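# Carry tube rack through self-closing door to desk

## Task

Move the tube rack from the counter, through the door that swings shut by itself, onto the desk. At the end the rack must stand upright with each tube seated all the way down in a hole, and the door must be closed. The rack and its tubes must never touch the floor. Either robot or both may be used. Finish by opening the gripper(s) and backing away. No robot may topple or be left leaning.

## Robot and tools

ROBOTS. Two identical Hello Robot Stretch 3 units, r1 and r2. Each has a two-wheeled base (0.33 m long, 0.34 m wide) with a passive rear omni wheel, a lift on a vertical mast, and a telescoping arm that reaches out to the robot's right side. The base cannot drive sideways, so the gripper is moved forward or back by driving. A spin in place pivots about a point 0.05 m behind the front edge; with arm retracted and wrist folded the swept radius is 0.28 m, larger if the wrist is unfolded. The robots do not coordinate on their own. Pressing one robot's base into the other is a hard failure; once they touch, even millimetres more driving counts. An object touching a robot is fine. Two robots given the same drive command can differ by up to 2.5 cm per metre, which strains a jointly carried load and can tip a robot.

FRAMES. Base frame: origin on the floor between the drive wheels, x forward, y left, z up. Each robot reports in its own base frame; odometry frame is the base frame at the start. Only images, lidar_m and the depth grids reveal where one robot is relative to the other. hand_pose is in the base frame, located where closed fingertips meet; with wrist joints at zero its x points up, y back toward the mast, z to the rear.

TOOL execute_actions. Argument actions: a list holding one action object or nothing (empty list just returns state and pictures). The action has keys r1 and/or r2; under each go optional base, joints, contact_limits. All listed motions begin at once. base holds exactly one entry: translate_m (relative drive from the current spot, metres, -1 to 1, positive forward) or rotate_rad (relative spin, radians, -3.2 to 3.2, positive counter-clockwise). joints holds absolute targets by name: lift_m 0 to 1.1 (arm height); arm_m 0 to 0.52 (extension); wrist_yaw_rad -1.345 to 4.42 (0 along the arm, positive toward the front, 3.0 folded over the base); wrist_pitch_rad -1.57 to 0.451 (0 level, negative tips fingers down); wrist_roll_rad -2.911 to 2.911 (0 fingers side by side); gripper_m -0.089 to 0.179 (larger is wider; real fingertip gap is 0.007 to 0.025 less, zero below 0.007); head_pan_rad -3.953 to 1.73 (0 ahead, positive left, -1.57 along the arm); head_tilt_rad -1.53 to 0.419 (negative down). contact_limits may set arm_m to an effort percent 1 to 100 at which the arm halts (contact_stop); lower is gentler, too low stops instantly. Optional cameras: list of names among r1_head_camera, r1_nav_camera, r1_wrist_camera, r2_head_camera, r2_nav_camera, r2_wrist_camera, or all; omitted means all, [] means none. Unknown keys or out-of-range numbers reject the whole call. Anything you omit may keep pushing toward its previous target. Each action lasts at most 15 s. If a result reports a stop, the rest of that reply's motion calls are skipped.

Other tools: wait(seconds 0 to 10) lets the simulation run and returns state and images. zoom_image(camera, region [x0,y0,x1,y1] pixels, at most 504x504) enlarges part of a camera's latest full image. finished_scene(scene) closes the current scene by its number and reports success; it is final, so the goal must already hold.

RESULTS. base_status and joint_status tell how each motion ended: done, off_target (stopped short, may still push), contact_stop, time_out, torque_fault. After the last three the target is dropped; a lift or arm that hit something goes slack until commanded again, and a slack lift may sag under load. on_its_own covers uncommanded joints; its held at value is a target, not a position. motor_effort is percent of maximum, positive toward higher values, bracket is the peak; readings carry offsets and noise. Positive wheel effort pushes forward. lidar_m: 12 distances in metres in 30-degree sectors starting straight ahead and going counter-clockwise (4th left, 7th behind, 10th right), in a plane 0.17 m up, range 0.15 to 12, - for nothing; it misses glass and own body, sees the other robot; the mast and low lift can block sectors 5, 6, 9, 10. wrist_depth_mm (45 to 1000) and head_depth_mm (280 to 4000, sideways image) are 7x7 median depth grids from top left. base_odometry counts wheel turns (slip included); heading -3.142 to 3.142 positive left. turned_by_wheels and turned_by_imu give turn since the last result. base_tilt in degrees, forward and right positive, with a fixed offset up to about 4 degrees. Camera calibration (intrinsics and camera poses in the carrying robot's base frame) is supplied and can be slightly off.

SPEED. Full base speed (0.30 m/s, 1.9 rad/s) needs lift_m under 0.30, arm_m under 0.03 and wrist_yaw_rad over 2.54; otherwise 0.10 m/s and 0.63 rad/s.

GRIPPING. Close to a gripper_m below the object's width; lower squeezes harder but the stall guard may ease off. Release by opening at least 0.02 beyond the contact value. Neither reading nor done proves a grasp; check images.

CAUTIONS. Fold or unfold the wrist only with lift_m 0.32 to 0.95, pitch -0.4, roll near 0; folded, lift can go down to 0.25. With yaw below -0.4 keep pitch at -0.5 or lower. Pushing the arm into something rigid with the gripper above about 0.45 m can tip the robot; repeated pushes worsen it. Driving while gripping or hooking a fixed thing, or snagging furniture (especially reversing), can tip it: reverse the last move in small steps, free the gripper, lower lift to about 0.2 if still leaning. Wrist servos shut off for 10 s after sustained strain. Avoid drops, slams and hard hits; objects may get occasional small nudges.

Each tool is called as name(argument=value, ...) on one line, values as JSON.

## Session

execute_actions(actions=[])

Scene clock: 0.00 s.
r1.base_odometry: x=+0.000 y=+0.000 heading=+0.000 (m, m, rad; r1's odometry frame)
r1.turned_by_wheels: +0.000 (rad since the last result)
r1.turned_by_imu: +0.000 (rad since the last result)
r1.base_tilt: forward=-2.5 right=-0.9 (deg)
r1.lidar_m: 1.89 2.00 2.39 1.54 1.17 0.72 0.64 0.64 0.77 0.85 0.85 1.02
r1.head_depth_mm: 1369 1389 1400 1419 1441 1448 1472 / 1615 1707 1732 1772 1781 1812 1840 / 1669 2067 2051 2037 2007 1990 1963 / 1661 2014 2019 1977 1967 1923 1908 / 1650 1973 1943 1936 1905 1894 1853 / 1630 1904 1877 1865 1847 1820 1806 / 1626 1861 1861 1829 1800 1792 1771
r1.base_status: not commanded
r1.joint_positions: lift_m=+0.573 arm_m=+0.003 wrist_yaw_rad=+3.097 wrist_pitch_rad=-0.440 wrist_roll_rad=-0.015 gripper_m=+0.037 head_pan_rad=-0.018 head_tilt_rad=-0.011
r1.joint_status: not commanded
r1.motor_effort: left_wheel=+0 right_wheel=+0 lift_m=+27 arm_m=+0 wrist_yaw_rad=+0 wrist_pitch_rad=+7 wrist_roll_rad=+0 gripper_m=-1 head_pan_rad=+0 head_tilt_rad=+2 (%)
r1.hand_pose: x=-0.0114 y=+0.0736 z=+0.5803 quat_wxyz=(+0.169, +0.688, +0.141, +0.692) (m; r1's base frame)
r1.wrist_depth_mm: - - - - - - - / - - - - - - - / - - - - - - - / - - - - - - - / 986 - - - - - - / 862 866 866 864 873 857 854 / 747 742 - 744 711 733 743
r2.base_odometry: x=+0.000 y=+0.000 heading=+0.000 (m, m, rad; r2's odometry frame)
r2.turned_by_wheels: +0.000 (rad since the last result)
r2.turned_by_imu: +0.000 (rad since the last result)
r2.base_tilt: forward=+2.9 right=+1.2 (deg)
r2.lidar_m: 1.42 2.49 1.89 1.80 1.10 0.78 0.75 0.77 0.87 0.83 0.85 1.15
r2.head_depth_mm: 1953 2115 2149 2176 2214 2241 1976 / 2040 2293 2312 2339 2362 2374 1982 / 2030 2280 2304 1483 2341 2354 1834 / 2016 2269 2288 2320 2336 2363 1997 / 2012 2272 2304 2297 2324 2359 2017 / 2000 2252 2273 2293 2316 2355 2017 / 1991 2234 2280 2285 2335 2344 2018
r2.base_status: not commanded
r2.joint_positions: lift_m=+0.403 arm_m=+0.002 wrist_yaw_rad=+3.019 wrist_pitch_rad=-0.381 wrist_roll_rad=+0.014 gripper_m=+0.037 head_pan_rad=-0.001 head_tilt_rad=+0.002
r2.joint_status: not commanded
r2.motor_effort: left_wheel=-1 right_wheel=+0 lift_m=+30 arm_m=+0 wrist_yaw_rad=+0 wrist_pitch_rad=+7 wrist_roll_rad=+0 gripper_m=+0 head_pan_rad=+0 head_tilt_rad=+1 (%)
r2.hand_pose: x=+0.0068 y=+0.0798 z=+0.4245 quat_wxyz=(+0.177, +0.706, +0.090, +0.680) (m; r2's base frame)
r2.wrist_depth_mm: - - - - - - - / - - - - - - - / - - - - - - - / 997 919 943 975 935 911 919 / 765 765 - 772 783 765 766 / 652 647 - 632 610 637 630 / 558 566 - 566 546 553 536
pictures: r1_head_camera (sideways: a quarter turn clockwise sets it upright), r1_nav_camera (sideways: a quarter turn counterclockwise sets it upright), r1_wrist_camera, r2_head_camera (sideways: a quarter turn clockwise sets it upright), r2_nav_camera (sideways: a quarter turn counterclockwise sets it upright), r2_wrist_camera
Images, in order (width x height): r1_head_camera 896x504, r1_nav_camera 672x504, r1_wrist_camera 644x364, r2_head_camera 896x504, r2_nav_camera 672x504, r2_wrist_camera 644x364.

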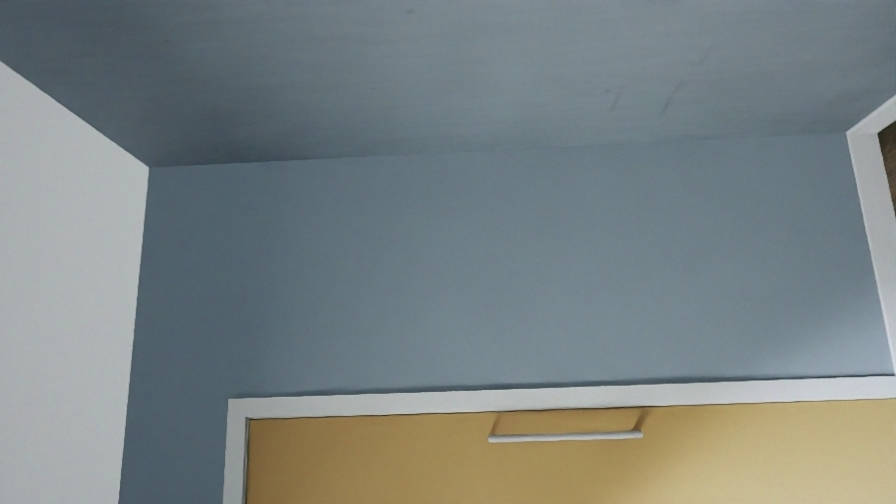

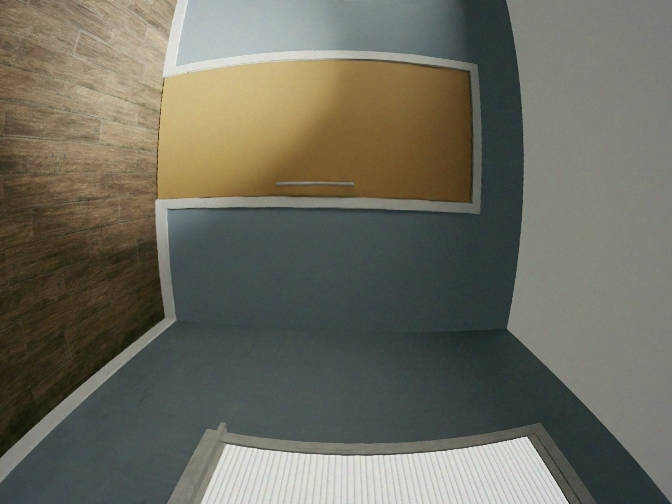

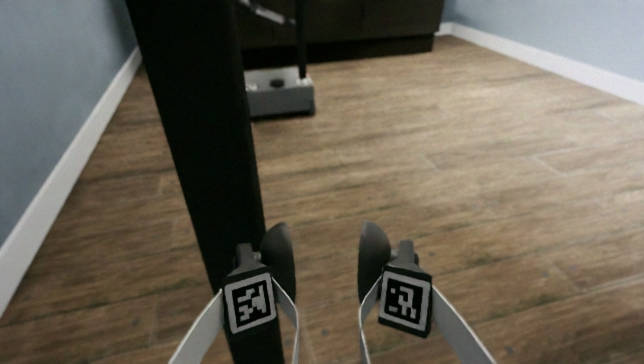

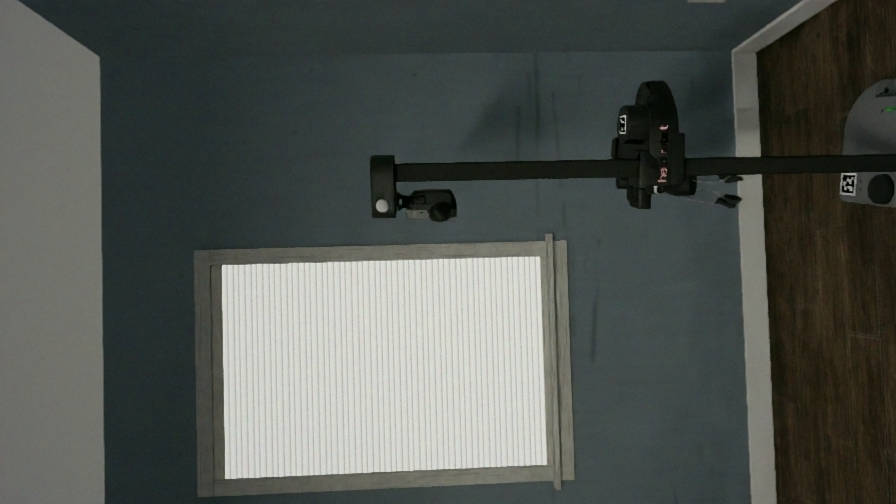

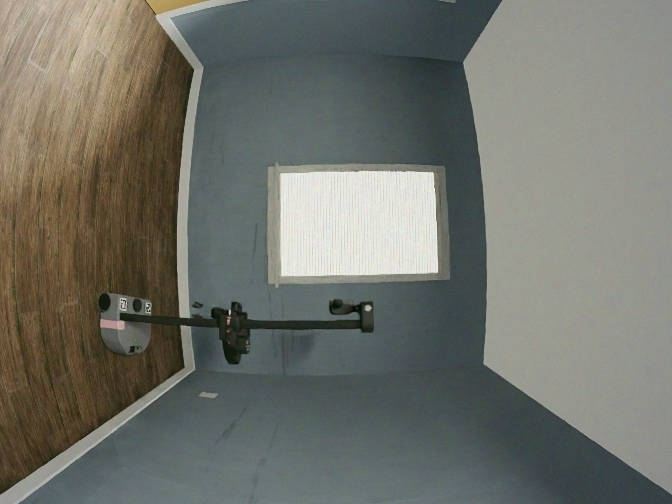

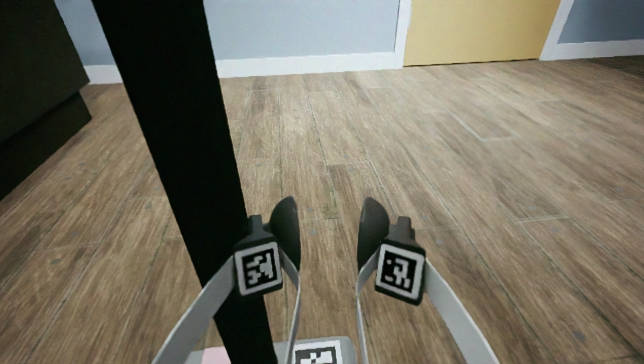

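execute_actions(actions=[{"r1":{"base":{"rotate_rad":0.4},"joints":{"lift_m":0.25}},"r2":{"base":{"rotate_rad":-1.57},"joints":{"head_pan_rad":-1.57,"head_tilt_rad":-0.5,"lift_m":0.9}}}], cameras=["r2_head_camera","r2_nav_camera"])

execute_actions(actions=[{"r1":{"base":{"translate_m":1}}}], cameras=[])

execute_actions(actions=[{"r1":{"base":{"translate_m":0.75},"joints":{"head_tilt_rad":-0.9}}}], cameras=["r1_nav_camera"])

Scene clock: 13.37 s.
r1.base_odometry: x=+0.000 y=+0.000 heading=+0.400 (m, m, rad; r1's odometry frame)
r1.turned_by_wheels: +0.400 (rad since the last result)
r1.turned_by_imu: +0.398 (rad since the last result)
r1.base_tilt: forward=-2.5 right=-1.0 (deg)
r1.lidar_m: 1.98 2.22 1.44 1.45 0.77 0.64 0.64 0.71 0.85 0.85 0.95 1.53
r1.head_depth_mm: 1699 1861 1850 1842 1830 1818 1806 / 1686 1911 1901 1872 1863 1844 1832 / 1671 1922 1924 1917 1886 1882 1871 / 1650 1962 1969 1943 1921 1916 1901 / 1647 2003 2012 1979 1983 1956 1939 / 1629 2032 2031 2005 1996 1975 1963 / 1608 2091 2086 2049 2036 2027 2000
r1.base_status: done
r1.joint_positions: lift_m=+0.250 arm_m=+0.003 wrist_yaw_rad=+3.097 wrist_pitch_rad=-0.441 wrist_roll_rad=-0.015 gripper_m=+0.037 head_pan_rad=-0.018 head_tilt_rad=-0.011
r1.joint_status: all done
r1.motor_effort: left_wheel=-3(9) right_wheel=+2(5) lift_m=+22(23) arm_m=+0(1) wrist_yaw_rad=+0(0) wrist_pitch_rad=+7(7) wrist_roll_rad=+0(0) gripper_m=-1(0) head_pan_rad=+0(0) head_tilt_rad=+2(3) (%)
r1.hand_pose: x=-0.0114 y=+0.0736 z=+0.2577 quat_wxyz=(+0.169, +0.688, +0.141, +0.692) (m; r1's base frame)
r1.wrist_depth_mm: 686 824 - - - - - / 715 865 - - - - - / 706 812 871 847 845 837 833 / 656 677 - 666 662 666 643 / 565 565 - 554 560 551 542 / 476 505 - - 480 465 467 / - - - - 398 403 402
r2.base_odometry: x=+0.000 y=+0.000 heading=-1.570 (m, m, rad; r2's odometry frame)
r2.turned_by_wheels: -1.570 (rad since the last result)
r2.turned_by_imu: -1.566 (rad since the last result)
r2.base_tilt: forward=+2.8 right=+1.3 (deg)
r2.lidar_m: 0.83 0.85 1.15 1.46 2.49 1.88 1.80 1.10 0.79 0.75 0.77 0.87
r2.head_depth_mm: 1121 1230 1073 844 946 1064 - / 1117 1228 1079 839 939 1068 - / 1114 1224 1087 834 935 1082 - / 1105 1219 1094 831 926 1073 - / 1105 1213 1102 827 919 1066 - / 1100 1208 1114 824 914 1060 1223 / 1098 1205 1117 830 913 1051 1227
r2.base_status: done
r2.joint_positions: lift_m=+0.900 arm_m=+0.002 wrist_yaw_rad=+3.019 wrist_pitch_rad=-0.381 wrist_roll_rad=+0.014 gripper_m=+0.037 head_pan_rad=-1.563 head_tilt_rad=-0.494
r2.joint_status: all done
r2.motor_effort: left_wheel=+3(8) right_wheel=-3(6) lift_m=+38(39) arm_m=-1(0) wrist_yaw_rad=+0(0) wrist_pitch_rad=+7(7) wrist_roll_rad=+0(0) gripper_m=-2(1) head_pan_rad=-2(32) head_tilt_rad=-2(20) (%)
r2.hand_pose: x=+0.0067 y=+0.0797 z=+0.9206 quat_wxyz=(+0.177, +0.706, +0.090, +0.680) (m; r2's base frame)
r2.wrist_depth_mm: - - - - - - 834 / - - - - - - 847 / - - - - - - 904 / - - - - - - 889 / - - - - - - 903 / - - - - - - 872 / - - - - - - 914
pictures: r2_head_camera (sideways: a quarter turn clockwise sets it upright), r2_nav_camera (sideways: a quarter turn counterclockwise sets it upright)
camera_calibration (this result's frames):
r2_head_camera: T_world_to_cam=[[-0.000792228, 0.499736, -0.866177, 1.15023], [0.999986, 0.00488795, 0.00190546, -0.00403251], [0.00518605, -0.866164, -0.499733, 0.605223], [0, 0, 0, 1]] pos_world=[0.00180498, -0.0505691, 1.29876]
r2_nav_camera: T_world_to_cam=[[-0.021549, -0.459805, 0.887758, -1.1088], [-0.998362, -0.037179, -0.0434902, 0.113746], [0.053003, -0.887241, -0.458251, 0.549095], [0, 0, 0, 1]] pos_world=[0.0605623, -0.0184214, 1.24091]
Images, in order (width x height): r2_head_camera 896x504, r2_nav_camera 672x504.

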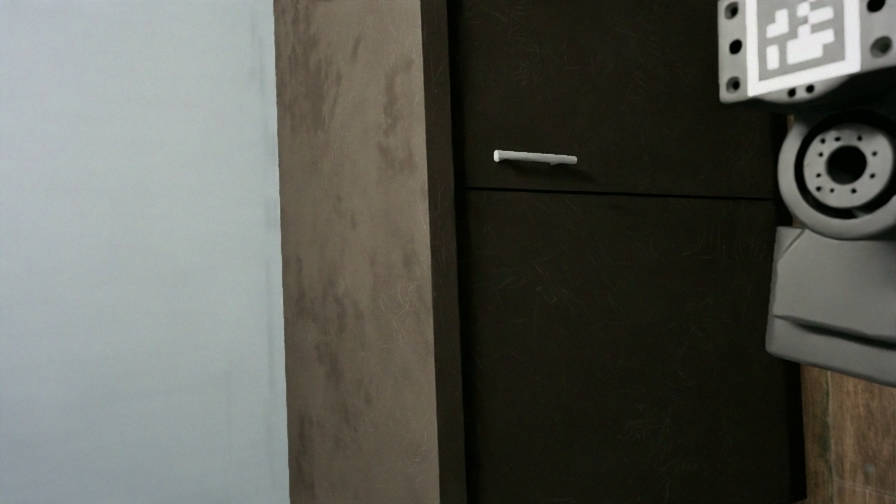

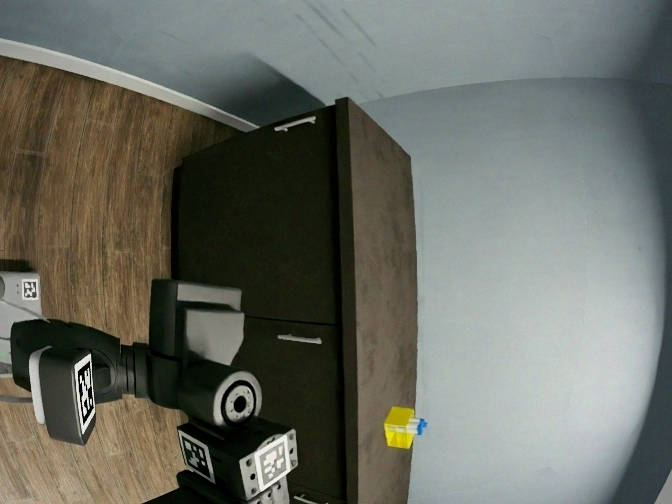

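Scene clock: 18.30 s.
r1.base_odometry: x=+0.921 y=+0.389 heading=+0.400 (m, m, rad; r1's odometry frame)
r1.turned_by_wheels: +0.000 (rad since the last result)
r1.turned_by_imu: +0.006 (rad since the last result)
r1.base_tilt: forward=-2.5 right=-1.0 (deg)
r1.lidar_m: 1.01 1.13 1.84 2.12 1.41 1.63 1.62 1.26 1.05 1.04 1.17 1.01
r1.head_depth_mm: 933 929 923 913 906 898 893 / 952 948 942 928 925 919 909 / 971 963 953 947 945 932 927 / 989 984 975 969 961 954 946 / 1006 1000 997 984 980 971 961 / 1026 1026 1016 1003 998 988 980 / 1050 1040 1038 1024 1016 1008 1004
r1.base_status: done
r1.joint_positions: lift_m=+0.250 arm_m=+0.003 wrist_yaw_rad=+3.097 wrist_pitch_rad=-0.441 wrist_roll_rad=-0.015 gripper_m=+0.037 head_pan_rad=-0.018 head_tilt_rad=-0.011
r1.joint_status: not commanded
r1.motor_effort: left_wheel=-4(11) right_wheel=+2(6) lift_m=+22(22) arm_m=+1(1) wrist_yaw_rad=+0(0) wrist_pitch_rad=+7(7) wrist_roll_rad=+1(0) gripper_m=+0(0) head_pan_rad=+0(0) head_tilt_rad=+3(2) (%)
r1.hand_pose: x=-0.0114 y=+0.0736 z=+0.2577 quat_wxyz=(+0.169, +0.688, +0.141, +0.692) (m; r1's base frame)
r1.wrist_depth_mm: - - - - - - - / - - - - - - - / 885 874 846 855 844 830 819 / 696 674 - 668 650 667 654 / 560 559 - 555 571 544 542 / 473 498 - - 476 460 462 / - - - - 400 402 403
r2.base_odometry: x=+0.000 y=+0.000 heading=-1.570 (m, m, rad; r2's odometry frame)
r2.turned_by_wheels: +0.000 (rad since the last result)
r2.turned_by_imu: +0.001 (rad since the last result)
r2.base_tilt: forward=+2.7 right=+1.1 (deg)
r2.lidar_m: 0.83 0.85 1.14 2.42 2.49 1.88 1.80 1.10 0.78 0.75 0.77 0.87
r2.head_depth_mm: 1125 1235 1075 844 946 1064 - / 1117 1226 1083 839 940 1069 - / 1114 1222 1087 835 932 1079 - / 1109 1218 1095 831 928 1075 - / 1105 1209 1101 825 921 1065 - / 1099 1205 1111 826 916 1061 1221 / 1096 1204 1117 829 910 1054 1222
r2.base_status: not commanded
r2.joint_positions: lift_m=+0.900 arm_m=+0.002 wrist_yaw_rad=+3.019 wrist_pitch_rad=-0.381 wrist_roll_rad=+0.014 gripper_m=+0.037 head_pan_rad=-1.563 head_tilt_rad=-0.494
r2.joint_status: not commanded
r2.motor_effort: left_wheel=+3(3) right_wheel=-4(4) lift_m=+37(38) arm_m=-1(0) wrist_yaw_rad=+0(1) wrist_pitch_rad=+7(7) wrist_roll_rad=+0(0) gripper_m=-1(1) head_pan_rad=-3(3) head_tilt_rad=-2(2) (%)
r2.hand_pose: x=+0.0067 y=+0.0797 z=+0.9206 quat_wxyz=(+0.177, +0.706, +0.090, +0.680) (m; r2's base frame)
r2.wrist_depth_mm: - - - - - - 854 / - - - - - - 861 / - - - - - - 870 / - - - - - - 857 / - - - - - - 899 / - - - - - - 909 / - - - - - - 899
pictures: none
No camera images: the call's "cameras" was empty. Leave "cameras" out to get every camera's image.

Scene clock: 22.50 s.
r1.base_odometry: x=+1.612 y=+0.681 heading=+0.400 (m, m, rad; r1's odometry frame)
r1.turned_by_wheels: +0.000 (rad since the last result)
r1.turned_by_imu: +0.005 (rad since the last result)
r1.base_tilt: forward=-2.4 right=-1.0 (deg)
r1.lidar_m: 0.27 0.31 0.51 1.99 1.80 2.35 2.35 1.43 1.20 0.61 0.33 0.28
r1.head_depth_mm: - - - 312 396 542 856 / - - - 320 408 565 917 / - - 287 328 421 589 984 / - - 290 336 434 617 1043 / - - 294 344 450 648 1047 / - - 296 354 465 680 1063 / - - 300 363 483 718 1079
r1.base_status: done
r1.joint_positions: lift_m=+0.250 arm_m=+0.003 wrist_yaw_rad=+3.097 wrist_pitch_rad=-0.441 wrist_roll_rad=-0.015 gripper_m=+0.037 head_pan_rad=-0.018 head_tilt_rad=-0.889
r1.joint_status: all done
r1.motor_effort: left_wheel=-4(11) right_wheel=+2(6) lift_m=+23(22) arm_m=+1(1) wrist_yaw_rad=+0(0) wrist_pitch_rad=+7(7) wrist_roll_rad=+0(0) gripper_m=+0(1) head_pan_rad=+0(1) head_tilt_rad=-4(44) (%)
r1.hand_pose: x=-0.0114 y=+0.0736 z=+0.2577 quat_wxyz=(+0.169, +0.688, +0.141, +0.692) (m; r1's base frame)
r1.wrist_depth_mm: - - - - - 750 452 / - - - - - 747 441 / 881 876 868 864 859 699 436 / 670 678 - 684 653 616 430 / 567 552 - 556 562 542 419 / 481 501 - - 482 468 418 / - - - - 399 411 390
r2.base_odometry: x=+0.000 y=+0.000 heading=-1.570 (m, m, rad; r2's odometry frame)
r2.turned_by_wheels: +0.000 (rad since the last result)
r2.turned_by_imu: +0.001 (rad since the last result)
r2.base_tilt: forward=+2.8 right=+1.4 (deg)
r2.lidar_m: 0.83 0.86 1.14 2.42 2.49 1.78 1.80 1.10 0.79 0.75 0.77 0.87
r2.head_depth_mm: 1124 1236 1075 845 945 1060 - / 1118 1230 1080 839 938 1069 - / 1115 1223 1091 832 934 1082 - / 1110 1215 1096 831 929 1078 - / 1103 1209 1100 827 923 1070 - / 1101 1204 1113 826 915 1060 1226 / 1095 1206 1118 830 908 1052 1222
r2.base_status: not commanded
r2.joint_positions: lift_m=+0.900 arm_m=+0.002 wrist_yaw_rad=+3.019 wrist_pitch_rad=-0.381 wrist_roll_rad=+0.014 gripper_m=+0.037 head_pan_rad=-1.563 head_tilt_rad=-0.494
r2.joint_status: not commanded
r2.motor_effort: left_wheel=+2(3) right_wheel=-4(4) lift_m=+39(38) arm_m=+0(0) wrist_yaw_rad=+0(1) wrist_pitch_rad=+7(7) wrist_roll_rad=+0(0) gripper_m=+0(0) head_pan_rad=-2(3) head_tilt_rad=-2(2) (%)
r2.hand_pose: x=+0.0067 y=+0.0797 z=+0.9206 quat_wxyz=(+0.177, +0.706, +0.090, +0.680) (m; r2's base frame)
r2.wrist_depth_mm: - - - - - - 839 / - - - - - - 859 / - - - - - - 883 / - - - - - - 881 / - - - - - - 879 / - - - - - - 909 / - - - - - - 913
pictures: r1_nav_camera (sideways: a quarter turn counterclockwise sets it upright)
camera_calibration (this result's frames):
r1_nav_camera: T_world_to_cam=[[0.77351, -0.012022, 0.63367, -0.791189], [-0.0019392, -0.99986, -0.0166022, 0.074062], [0.633781, 0.0116132, -0.773426, 0.957292], [0, 0, 0, 1]] pos_world=[0.00542364, 0.0534228, 1.24298]
Images, in order (width x height): r1_nav_camera 672x504.

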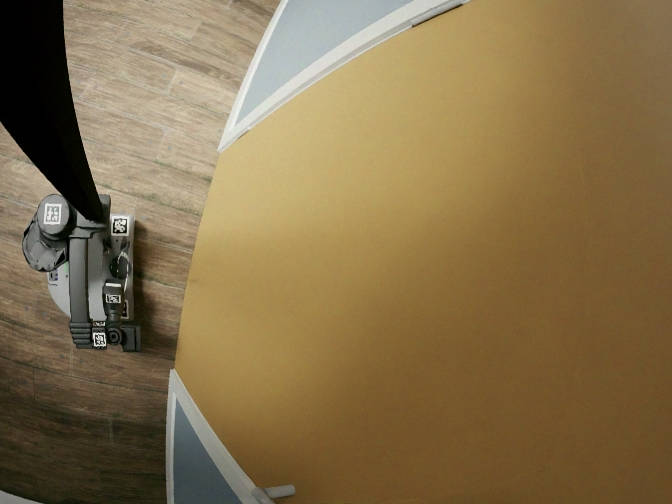

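execute_actions(actions=[{"r1":{"base":{"translate_m":0.25},"joints":{"lift_m":0.35}},"r2":{"base":{"rotate_rad":0.4},"joints":{"wrist_yaw_rad":0,"gripper_m":0.17}}}], cameras=["r1_nav_camera"])

execute_actions(actions=[{"r1":{"base":{"translate_m":-0.4}},"r2":{"base":{"translate_m":-0.62},"joints":{"wrist_pitch_rad":0,"lift_m":1.0}}}], cameras=[])

execute_actions(actions=[{"r2":{"base":{"rotate_rad":-0.4}}}], cameras=["r2_head_camera","r2_wrist_camera"])

Scene clock: 38.63 s.
r1.base_odometry: x=+1.842 y=+0.778 heading=+0.399 (m, m, rad; r1's odometry frame)
r1.turned_by_wheels: +0.000 (rad since the last result)
r1.turned_by_imu: -0.167 (rad since the last result)
r1.base_tilt: forward=-2.4 right=-0.9 (deg)
r1.lidar_m: - - 0.15 0.26 2.02 1.93 2.57 1.71 1.28 0.20 0.15 -
r1.head_depth_mm: - - - - - - - / - - - - - - - / - - - - - - - / - - - - - - - / - - - - - - - / - - - - - - - / - - - - - - -
r1.base_status: done
r1.joint_positions: lift_m=+0.350 arm_m=+0.003 wrist_yaw_rad=+3.104 wrist_pitch_rad=-0.443 wrist_roll_rad=-0.016 gripper_m=+0.037 head_pan_rad=-0.018 head_tilt_rad=-0.895
r1.joint_status: all done
r1.motor_effort: left_wheel=+4(53) right_wheel=+15(40) lift_m=+25(33) arm_m=+1(2) wrist_yaw_rad=-6(31) wrist_pitch_rad=+8(9) wrist_roll_rad=+1(0) gripper_m=-1(1) head_pan_rad=+0(1) head_tilt_rad=-2(5) (%)
r1.hand_pose: x=-0.0128 y=+0.0734 z=+0.3571 quat_wxyz=(+0.168, +0.687, +0.144, +0.692) (m; r1's base frame)
r1.wrist_depth_mm: - - - - 262 137 93 / - - - - 265 138 93 / - - - - 270 139 93 / 868 842 - 799 273 139 94 / 706 706 - 693 244 141 94 / 592 587 595 588 207 142 95 / 522 523 - 539 286 133 95
r2.base_odometry: x=+0.000 y=+0.000 heading=-1.170 (m, m, rad; r2's odometry frame)
r2.turned_by_wheels: +0.400 (rad since the last result)
r2.turned_by_imu: +0.400 (rad since the last result)
r2.base_tilt: forward=+2.8 right=+1.2 (deg)
r2.lidar_m: 0.84 1.03 2.08 2.44 1.96 1.80 1.28 0.82 0.75 0.75 0.91 0.83
r2.head_depth_mm: 1071 1167 1075 791 860 947 - / 1109 1212 1082 812 903 1032 - / 1151 1258 1084 853 949 - - / 1190 1305 1093 878 998 1162 1219 / 1237 1361 1431 922 1061 1371 1251 / 1245 1346 1431 1460 1642 1495 1253 / 1104 1155 1211 1278 1352 1394 1254
r2.base_status: done
r2.joint_positions: lift_m=+0.900 arm_m=+0.002 wrist_yaw_rad=+0.002 wrist_pitch_rad=-0.381 wrist_roll_rad=+0.014 gripper_m=+0.170 head_pan_rad=-1.563 head_tilt_rad=-0.494
r2.joint_status: all done
r2.motor_effort: left_wheel=-4(10) right_wheel=+3(7) lift_m=+38(38) arm_m=-1(0) wrist_yaw_rad=-2(2) wrist_pitch_rad=+7(7) wrist_roll_rad=+0(0) gripper_m=-1(83) head_pan_rad=-3(2) head_tilt_rad=-2(3) (%)
r2.hand_pose: x=-0.0210 y=-0.3763 z=+0.9206 quat_wxyz=(+0.690, +0.134, -0.699, -0.134) (m; r2's base frame)
r2.wrist_depth_mm: 624 789 - 701 698 673 665 / 637 810 620 529 473 428 399 / 673 845 - 608 527 470 432 / 690 893 - 688 587 532 464 / 719 - - 763 659 593 500 / 700 - - 916 740 658 551 / 792 986 - - 852 717 634
pictures: r1_nav_camera (sideways: a quarter turn counterclockwise sets it upright)
camera_calibration (this result's frames):
r1_nav_camera: T_world_to_cam=[[0.777184, -0.0120885, 0.629157, -0.785332], [-0.00203623, -0.999859, -0.0166958, 0.0741843], [0.62927, 0.0116946, -0.777099, 0.962096], [0, 0, 0, 1]] pos_world=[0.00508088, 0.053429, 1.24298]
Images, in order (width x height): r1_nav_camera 672x504.

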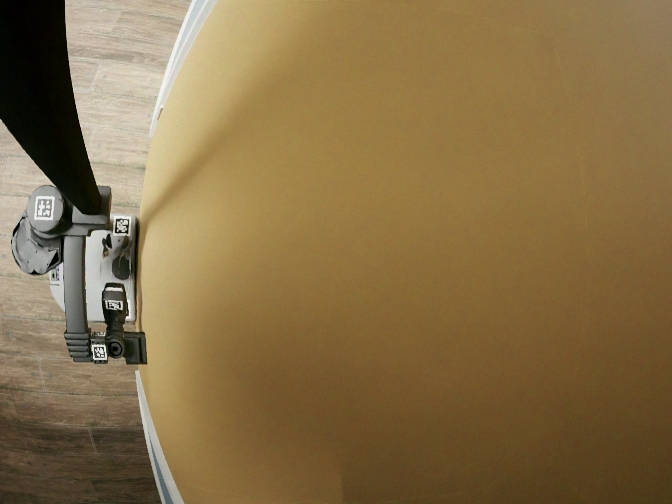

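Scene clock: 45.80 s.
r1.base_odometry: x=+1.474 y=+0.623 heading=+0.399 (m, m, rad; r1's odometry frame)
r1.turned_by_wheels: +0.000 (rad since the last result)
r1.turned_by_imu: +0.000 (rad since the last result)
r1.base_tilt: forward=-2.4 right=-0.9 (deg)
r1.lidar_m: 0.46 0.48 0.67 1.95 2.04 2.23 2.17 1.68 1.26 1.22 0.61 0.47
r1.head_depth_mm: 361 417 498 615 802 1114 1098 / 359 417 496 611 797 1145 1099 / 359 416 494 608 791 1128 1097 / 358 414 492 606 787 1121 1098 / 357 413 490 603 783 1116 1095 / 356 412 489 600 776 1107 1094 / 355 411 486 596 771 1097 1099
r1.base_status: done
r1.joint_positions: lift_m=+0.350 arm_m=+0.003 wrist_yaw_rad=+3.099 wrist_pitch_rad=-0.443 wrist_roll_rad=-0.016 gripper_m=+0.037 head_pan_rad=-0.018 head_tilt_rad=-0.895
r1.joint_status: not commanded
r1.motor_effort: left_wheel=+2(5) right_wheel=-1(13) lift_m=+25(25) arm_m=+1(1) wrist_yaw_rad=-2(6) wrist_pitch_rad=+8(9) wrist_roll_rad=+1(1) gripper_m=+0(0) head_pan_rad=+0(1) head_tilt_rad=-2(3) (%)
r1.hand_pose: x=-0.0119 y=+0.0734 z=+0.3571 quat_wxyz=(+0.169, +0.687, +0.142, +0.692) (m; r1's base frame)
r1.wrist_depth_mm: - - - - - 852 562 / - - - - - 843 554 / - - - - - 853 576 / 887 838 - 860 826 794 586 / 717 691 - 683 713 678 586 / 595 609 588 591 598 588 569 / 519 511 - 527 498 508 503
r2.base_odometry: x=-0.242 y=+0.571 heading=-1.170 (m, m, rad; r2's odometry frame)
r2.turned_by_wheels: +0.000 (rad since the last result)
r2.turned_by_imu: +0.001 (rad since the last result)
r2.base_tilt: forward=+2.9 right=+1.2 (deg)
r2.lidar_m: 1.42 1.75 2.64 1.44 1.33 1.22 1.23 0.58 0.53 0.53 0.65 1.41
r2.head_depth_mm: 890 967 1010 763 - - - / 919 1001 1054 726 - - - / 951 1041 1087 - - - - / 985 1080 1093 817 - 824 970 / 1022 1130 1101 744 736 856 1034 / 1060 1173 1106 748 769 916 1168 / 1105 1230 1115 753 824 994 1195
r2.base_status: done
r2.joint_positions: lift_m=+1.000 arm_m=+0.002 wrist_yaw_rad=+0.002 wrist_pitch_rad=-0.020 wrist_roll_rad=+0.014 gripper_m=+0.170 head_pan_rad=-1.563 head_tilt_rad=-0.494
r2.joint_status: all done
r2.motor_effort: left_wheel=-4(9) right_wheel=+4(5) lift_m=+37(41) arm_m=+0(0) wrist_yaw_rad=-2(2) wrist_pitch_rad=+9(8) wrist_roll_rad=+0(0) gripper_m=-1(1) head_pan_rad=-4(3) head_tilt_rad=-2(2) (%)
r2.hand_pose: x=-0.0209 y=-0.4032 z=+1.1092 quat_wxyz=(+0.702, +0.008, -0.712, -0.007) (m; r2's base frame)
r2.wrist_depth_mm: - - 984 881 796 723 649 / - - - 940 831 757 695 / - - - 935 851 783 716 / - - - 945 896 825 717 / 639 706 647 648 559 543 639 / 614 466 468 447 463 460 474 / 640 521 412 364 361 359 351
pictures: none
No camera images: the call's "cameras" was empty. Leave "cameras" out to get every camera's image.

Scene clock: 47.43 s.
r1.base_odometry: x=+1.474 y=+0.623 heading=+0.399 (m, m, rad; r1's odometry frame)
r1.turned_by_wheels: +0.000 (rad since the last result)
r1.turned_by_imu: +0.000 (rad since the last result)
r1.base_tilt: forward=-2.3 right=-1.0 (deg)
r1.lidar_m: 0.46 0.48 0.67 1.95 2.03 2.23 2.17 1.68 1.26 1.23 0.61 0.47
r1.head_depth_mm: 361 418 497 615 802 1117 1096 / 360 418 496 611 798 1142 1094 / 359 416 495 609 793 1134 1099 / 358 414 492 606 789 1127 1095 / 357 413 491 604 781 1116 1097 / 356 412 489 600 778 1101 1095 / 355 411 487 597 774 1094 1096
r1.base_status: not commanded
r1.joint_positions: lift_m=+0.350 arm_m=+0.003 wrist_yaw_rad=+3.099 wrist_pitch_rad=-0.443 wrist_roll_rad=-0.016 gripper_m=+0.037 head_pan_rad=-0.018 head_tilt_rad=-0.895
r1.joint_status: not commanded
r1.motor_effort: left_wheel=+3(2) right_wheel=-1(1) lift_m=+25(25) arm_m=+1(1) wrist_yaw_rad=-2(2) wrist_pitch_rad=+9(8) wrist_roll_rad=+0(1) gripper_m=-1(1) head_pan_rad=-1(0) head_tilt_rad=-2(2) (%)
r1.hand_pose: x=-0.0119 y=+0.0734 z=+0.3571 quat_wxyz=(+0.169, +0.687, +0.142, +0.692) (m; r1's base frame)
r1.wrist_depth_mm: - - - - - 829 561 / - - - - - 840 556 / - - - - - 852 586 / 845 851 - 837 845 791 585 / 716 702 - 695 700 693 577 / 603 589 597 591 588 576 570 / 521 513 - 535 494 504 505
r2.base_odometry: x=-0.242 y=+0.571 heading=-1.570 (m, m, rad; r2's odometry frame)
r2.turned_by_wheels: -0.400 (rad since the last result)
r2.turned_by_imu: -0.399 (rad since the last result)
r2.base_tilt: forward=+2.8 right=+1.3 (deg)
r2.lidar_m: 1.41 1.45 1.94 2.64 1.79 1.28 1.22 0.77 0.55 0.53 0.54 0.73
r2.head_depth_mm: 931 1022 1076 805 - - - / 928 1018 1078 770 - - - / 924 1016 1075 - - - - / 920 1008 1069 789 - 753 876 / 915 1005 1065 744 629 732 868 / 914 1003 1058 736 630 727 860 / 911 999 1055 752 635 722 856
r2.base_status: done
r2.joint_positions: lift_m=+1.000 arm_m=+0.002 wrist_yaw_rad=+0.001 wrist_pitch_rad=-0.020 wrist_roll_rad=+0.014 gripper_m=+0.170 head_pan_rad=-1.563 head_tilt_rad=-0.494
r2.joint_status: not commanded
r2.motor_effort: left_wheel=+2(8) right_wheel=-4(8) lift_m=+38(38) arm_m=-1(0) wrist_yaw_rad=-2(3) wrist_pitch_rad=+9(9) wrist_roll_rad=+0(0) gripper_m=-1(0) head_pan_rad=-3(3) head_tilt_rad=-2(2) (%)
r2.hand_pose: x=-0.0211 y=-0.4032 z=+1.1092 quat_wxyz=(+0.702, +0.008, -0.712, -0.007) (m; r2's base frame)
r2.wrist_depth_mm: 807 814 819 815 806 824 813 / 854 819 838 861 845 836 819 / 865 884 906 897 890 907 863 / 935 903 890 925 917 898 925 / 659 700 552 586 631 661 643 / 497 437 462 458 456 463 466 / 367 357 360 362 361 358 347
pictures: r2_head_camera (sideways: a quarter turn clockwise sets it upright), r2_wrist_camera
camera_calibration (this result's frames):
r2_head_camera: T_world_to_cam=[[-0.000790953, 0.499819, -0.86613, 1.15017], [0.999986, 0.00488395, 0.0019052, -0.00403217], [0.00518239, -0.866116, -0.499816, 0.60533], [0, 0, 0, 1]] pos_world=[0.00180479, -0.0505688, 1.29876]
r2_wrist_camera: T_world_to_cam=[[-0.999937, -0.00404953, -0.0104765, -0.0126899], [0.00913227, 0.249895, -0.96823, 1.20076], [0.0065389, -0.968264, -0.249842, 0.0513907], [0, 0, 0, 1]] pos_world=[-0.0239908, -0.250355, 1.17532]
Images, in order (width x height): r2_head_camera 896x504, r2_wrist_camera 644x364.

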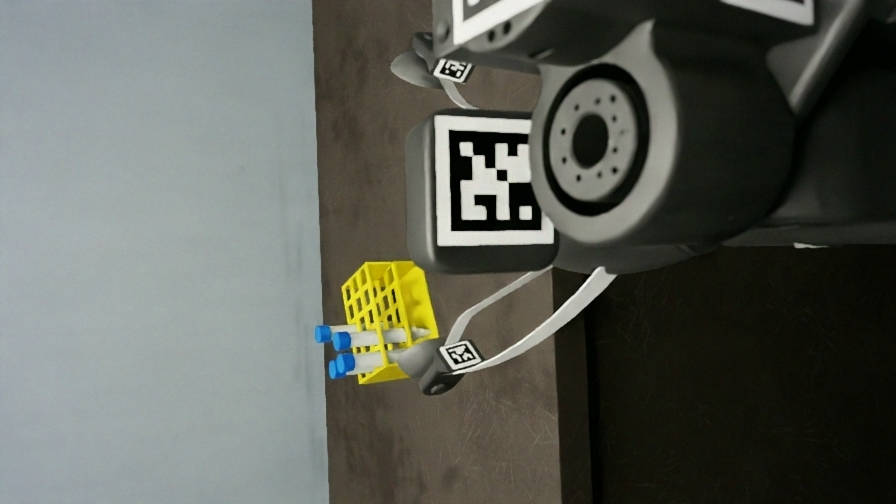

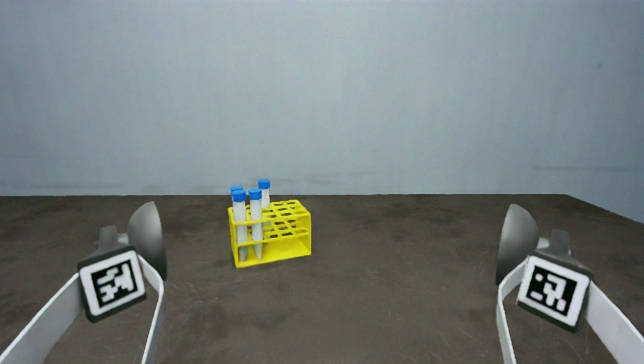

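execute_actions(actions=[{"r1":{"base":{"translate_m":-0.45},"joints":{"lift_m":0.8}},"r2":{"base":{"translate_m":-0.1},"joints":{"lift_m":0.86,"gripper_m":0.179}}}], cameras=[])

execute_actions(actions=[{"r1":{"base":{"rotate_rad":1.55},"joints":{"wrist_yaw_rad":0,"gripper_m":0.12,"head_pan_rad":-1.57,"head_tilt_rad":-0.5}},"r2":{"base":{"rotate_rad":0.245}}}], cameras=[])

execute_actions(actions=[{"r1":{"base":{"translate_m":-0.3},"joints":{"wrist_pitch_rad":0,"arm_m":0.25}},"r2":{"joints":{"arm_m":0.25}}}], cameras=["r1_wrist_camera","r2_wrist_camera","r2_head_camera"])

Scene clock: 66.03 s.
r1.base_odometry: x=+1.059 y=+0.448 heading=+0.399 (m, m, rad; r1's odometry frame)
r1.turned_by_wheels: +0.000 (rad since the last result)
r1.turned_by_imu: +0.000 (rad since the last result)
r1.base_tilt: forward=-2.4 right=-1.0 (deg)
r1.lidar_m: 0.91 0.95 1.33 1.28 2.05 1.76 1.72 1.67 1.24 1.21 1.25 0.93
r1.head_depth_mm: 745 870 1033 1291 1450 1252 1100 / 758 877 1045 1280 1445 1254 1100 / 756 871 1039 1281 1435 1246 1097 / 754 873 1035 1277 1440 1244 1100 / 749 868 1032 1267 1442 1242 1096 / 749 867 1029 1256 1439 1246 1092 / 745 864 1025 1253 1436 1244 1094
r1.base_status: done
r1.joint_positions: lift_m=+0.800 arm_m=+0.003 wrist_yaw_rad=+3.099 wrist_pitch_rad=-0.443 wrist_roll_rad=-0.016 gripper_m=+0.037 head_pan_rad=-0.018 head_tilt_rad=-0.895
r1.joint_status: all done
r1.motor_effort: left_wheel=+3(5) right_wheel=-1(4) lift_m=+30(32) arm_m=+1(1) wrist_yaw_rad=-2(2) wrist_pitch_rad=+8(9) wrist_roll_rad=+0(1) gripper_m=-1(0) head_pan_rad=+0(0) head_tilt_rad=-2(3) (%)
r1.hand_pose: x=-0.0119 y=+0.0734 z=+0.8069 quat_wxyz=(+0.169, +0.687, +0.142, +0.692) (m; r1's base frame)
r1.wrist_depth_mm: - - - - - - - / - - - - - - - / - - - - - - - / - - - - - - - / - - - - - - - / - - - - - - - / - - - 973 946 957 967
r2.base_odometry: x=-0.242 y=+0.671 heading=-1.570 (m, m, rad; r2's odometry frame)
r2.turned_by_wheels: +0.000 (rad since the last result)
r2.turned_by_imu: +0.001 (rad since the last result)
r2.base_tilt: forward=+2.9 right=+1.2 (deg)
r2.lidar_m: 1.50 1.55 2.08 1.29 1.64 1.17 1.12 0.78 0.55 0.53 0.54 0.73
r2.head_depth_mm: 931 1026 1074 731 651 755 - / 928 1019 1079 737 623 753 - / 927 1017 1077 739 625 701 - / 921 1012 1070 741 626 722 901 / 918 1008 1070 743 608 736 876 / 915 1006 1061 747 630 731 866 / 912 1000 1056 740 633 723 860
r2.base_status: done
r2.joint_positions: lift_m=+0.860 arm_m=+0.002 wrist_yaw_rad=+0.001 wrist_pitch_rad=-0.019 wrist_roll_rad=+0.014 gripper_m=+0.179 head_pan_rad=-1.563 head_tilt_rad=-0.494
r2.joint_status: all done
r2.motor_effort: left_wheel=+3(5) right_wheel=-3(7) lift_m=+19(35) arm_m=+0(1) wrist_yaw_rad=-2(2) wrist_pitch_rad=+9(9) wrist_roll_rad=+0(0) gripper_m=-1(49) head_pan_rad=-3(4) head_tilt_rad=-2(2) (%)
r2.hand_pose: x=-0.0211 y=-0.4032 z=+0.9701 quat_wxyz=(+0.702, +0.008, -0.712, -0.007) (m; r2's base frame)
r2.wrist_depth_mm: 793 829 842 816 834 810 804 / 836 855 865 839 882 857 836 / 893 859 795 909 893 869 876 / 489 489 494 489 485 483 484 / 301 324 304 301 302 301 301 / 290 318 319 321 321 324 292 / 339 335 335 334 334 335 341
pictures: none
No camera images: the call's "cameras" was empty. Leave "cameras" out to get every camera's image.

Scene clock: 69.43 s.
r1.base_odometry: x=+1.059 y=+0.448 heading=+1.949 (m, m, rad; r1's odometry frame)
r1.turned_by_wheels: +1.550 (rad since the last result)
r1.turned_by_imu: +1.534 (rad since the last result)
r1.base_tilt: forward=-2.5 right=-1.0 (deg)
r1.lidar_m: 1.30 2.04 1.78 1.72 1.69 1.25 1.21 1.26 0.94 0.91 0.94 1.30
r1.head_depth_mm: 734 787 857 949 1048 1201 1289 / 732 793 865 955 1059 1189 1292 / 731 792 863 957 1056 1196 1300 / 730 792 864 947 1051 1187 1292 / 727 788 858 946 1055 1179 1284 / 727 789 856 946 1047 1175 1274 / 725 784 856 941 1048 1172 1263
r1.base_status: done
r1.joint_positions: lift_m=+0.800 arm_m=+0.003 wrist_yaw_rad=+0.002 wrist_pitch_rad=-0.443 wrist_roll_rad=-0.016 gripper_m=+0.120 head_pan_rad=-1.563 head_tilt_rad=-0.507
r1.joint_status: all done
r1.motor_effort: left_wheel=-4(10) right_wheel=+2(5) lift_m=+30(31) arm_m=+1(1) wrist_yaw_rad=-2(3) wrist_pitch_rad=+9(9) wrist_roll_rad=+0(0) gripper_m=+0(80) head_pan_rad=-4(51) head_tilt_rad=+3(29) (%)
r1.hand_pose: x=-0.0211 y=-0.3688 z=+0.8069 quat_wxyz=(+0.696, +0.158, -0.684, -0.154) (m; r1's base frame)
r1.wrist_depth_mm: 601 610 603 611 598 603 612 / 640 654 653 646 660 657 661 / 704 703 706 695 709 704 722 / 770 775 780 800 770 773 791 / 872 868 878 876 881 860 888 / 987 945 - - - - - / - 946 - 972 991 941 966
r2.base_odometry: x=-0.242 y=+0.671 heading=-1.325 (m, m, rad; r2's odometry frame)
r2.turned_by_wheels: +0.245 (rad since the last result)
r2.turned_by_imu: +0.245 (rad since the last result)
r2.base_tilt: forward=+2.7 right=+1.3 (deg)
r2.lidar_m: 1.51 1.71 2.64 1.41 1.33 1.12 1.12 0.63 0.53 0.53 0.60 0.98
r2.head_depth_mm: 891 973 1024 732 596 690 - / 907 993 1050 736 610 708 - / 922 1012 1069 739 624 698 - / 941 1033 1089 744 656 739 942 / 963 1059 1101 745 639 789 949 / 981 1081 1111 748 696 821 992 / 1000 1108 1115 749 721 856 1042
r2.base_status: done
r2.joint_positions: lift_m=+0.860 arm_m=+0.002 wrist_yaw_rad=+0.001 wrist_pitch_rad=-0.019 wrist_roll_rad=+0.014 gripper_m=+0.179 head_pan_rad=-1.563 head_tilt_rad=-0.494
r2.joint_status: not commanded
r2.motor_effort: left_wheel=-4(10) right_wheel=+3(8) lift_m=+20(20) arm_m=+0(0) wrist_yaw_rad=-1(1) wrist_pitch_rad=+9(9) wrist_roll_rad=+0(1) gripper_m=-1(1) head_pan_rad=-3(3) head_tilt_rad=-2(2) (%)
r2.hand_pose: x=-0.0211 y=-0.4032 z=+0.9701 quat_wxyz=(+0.702, +0.008, -0.712, -0.007) (m; r2's base frame)
r2.wrist_depth_mm: - 972 918 846 792 736 708 / - - 952 870 819 751 713 / - - 997 537 834 797 754 / 497 497 487 494 490 490 483 / 379 344 330 304 301 300 301 / 442 387 361 329 283 264 243 / 460 416 377 347 318 296 281
pictures: none
No camera images: the call's "cameras" was empty. Leave "cameras" out to get every camera's image.

Scene clock: 73.93 s.
r1.base_odometry: x=+1.170 y=+0.169 heading=+1.949 (m, m, rad; r1's odometry frame)
r1.turned_by_wheels: +0.000 (rad since the last result)
r1.turned_by_imu: +0.000 (rad since the last result)
r1.base_tilt: forward=-2.5 right=-1.0 (deg)
r1.lidar_m: 1.60 2.35 1.79 1.72 1.28 0.94 0.91 0.95 0.93 0.89 0.94 1.30
r1.head_depth_mm: 730 793 865 955 1056 1169 - / 729 791 861 948 1022 - 1257 / 719 775 847 933 1017 - 1272 / 726 777 845 944 1023 1200 1276 / 724 783 856 944 1054 1176 1269 / 724 783 856 940 1046 1172 1270 / 720 780 853 934 1043 1173 1272
r1.base_status: done
r1.joint_positions: lift_m=+0.800 arm_m=+0.250 wrist_yaw_rad=+0.001 wrist_pitch_rad=-0.022 wrist_roll_rad=-0.016 gripper_m=+0.120 head_pan_rad=-1.563 head_tilt_rad=-0.507
r1.joint_status: all done
r1.motor_effort: left_wheel=-3(10) right_wheel=+2(3) lift_m=+30(31) arm_m=+5(6) wrist_yaw_rad=-1(2) wrist_pitch_rad=+12(12) wrist_roll_rad=+0(1) gripper_m=+0(0) head_pan_rad=-5(5) head_tilt_rad=+5(4) (%)
r1.hand_pose: x=-0.0212 y=-0.6503 z=+0.9089 quat_wxyz=(+0.713, +0.008, -0.701, -0.008) (m; r1's base frame)
r1.wrist_depth_mm: 379 381 384 384 377 380 385 / 395 396 397 395 384 396 393 / 408 402 404 408 392 405 409 / 418 416 421 415 405 414 416 / 427 431 428 432 420 427 429 / 435 434 443 434 431 - 441 / 458 462 455 458 439 458 458
r2.base_odometry: x=-0.242 y=+0.671 heading=-1.325 (m, m, rad; r2's odometry frame)
r2.turned_by_wheels: +0.000 (rad since the last result)
r2.turned_by_imu: +0.001 (rad since the last result)
r2.base_tilt: forward=+2.9 right=+1.2 (deg)
r2.lidar_m: 1.50 1.70 2.65 1.70 1.34 1.12 1.12 0.63 0.53 0.53 0.60 0.98
r2.head_depth_mm: 887 973 1028 751 - - 834 / 905 990 1048 809 648 718 846 / 924 1013 1067 813 - 737 875 / 940 1038 1087 772 667 764 910 / 960 1056 1102 729 676 792 950 / 981 1081 1113 748 699 821 996 / 1000 1105 1119 752 721 854 1044
r2.base_status: not commanded
r2.joint_positions: lift_m=+0.860 arm_m=+0.250 wrist_yaw_rad=+0.001 wrist_pitch_rad=-0.019 wrist_roll_rad=+0.014 gripper_m=+0.179 head_pan_rad=-1.563 head_tilt_rad=-0.494
r2.joint_status: all done
r2.motor_effort: left_wheel=-4(4) right_wheel=+3(3) lift_m=+20(20) arm_m=+3(4) wrist_yaw_rad=-2(2) wrist_pitch_rad=+9(9) wrist_roll_rad=+0(0) gripper_m=+0(0) head_pan_rad=-2(3) head_tilt_rad=-2(2) (%)
r2.hand_pose: x=-0.0212 y=-0.6504 z=+0.9701 quat_wxyz=(+0.702, +0.007, -0.712, -0.007) (m; r2's base frame)
r2.wrist_depth_mm: 762 706 660 616 571 547 515 / 818 763 693 624 600 552 528 / 858 770 726 628 612 587 544 / 489 485 386 290 433 479 490 / 300 323 278 279 291 296 295 / 229 211 216 219 215 217 229 / 163 170 169 169 169 168 162
pictures: r1_wrist_camera, r2_head_camera (sideways: a quarter turn clockwise sets it upright), r2_wrist_camera
camera_calibration (this result's frames):
r1_wrist_camera: T_world_to_cam=[[-0.999853, 0.0130878, 0.0111159, -0.0215207], [-0.00841187, 0.19103, -0.981548, 1.05177], [-0.0149697, -0.981497, -0.190892, -0.296657], [0, 0, 0, 1]] pos_world=[-0.017111, -0.491806, 0.975973]
r2_head_camera: T_world_to_cam=[[-0.000790181, 0.499873, -0.866098, 1.15013], [0.999986, 0.00488144, 0.00190502, -0.00403194], [0.00518008, -0.866085, -0.49987, 0.605402], [0, 0, 0, 1]] pos_world=[0.00180466, -0.0505685, 1.29875]
r2_wrist_camera: T_world_to_cam=[[-0.999938, -0.00372507, -0.0104753, -0.0150219], [0.00921449, 0.249537, -0.968321, 1.12775], [0.00622105, -0.968358, -0.249488, -0.223125], [0, 0, 0, 1]] pos_world=[-0.0240246, -0.497536, 1.0362]
Images, in order (width x height): r1_wrist_camera 644x364, r2_head_camera 896x504, r2_wrist_camera 644x364.

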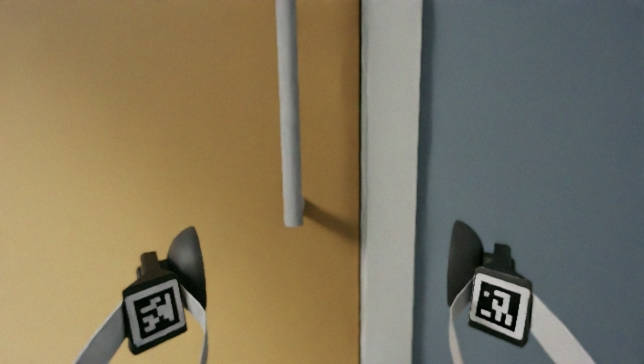

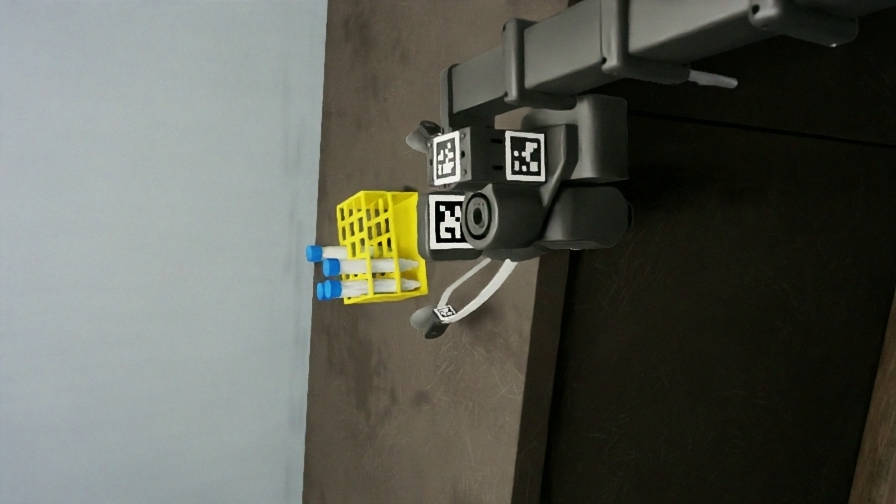

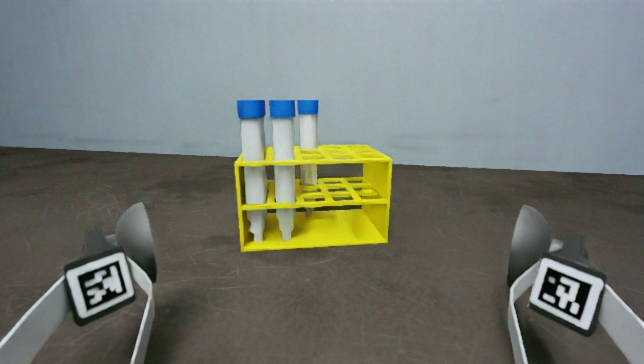

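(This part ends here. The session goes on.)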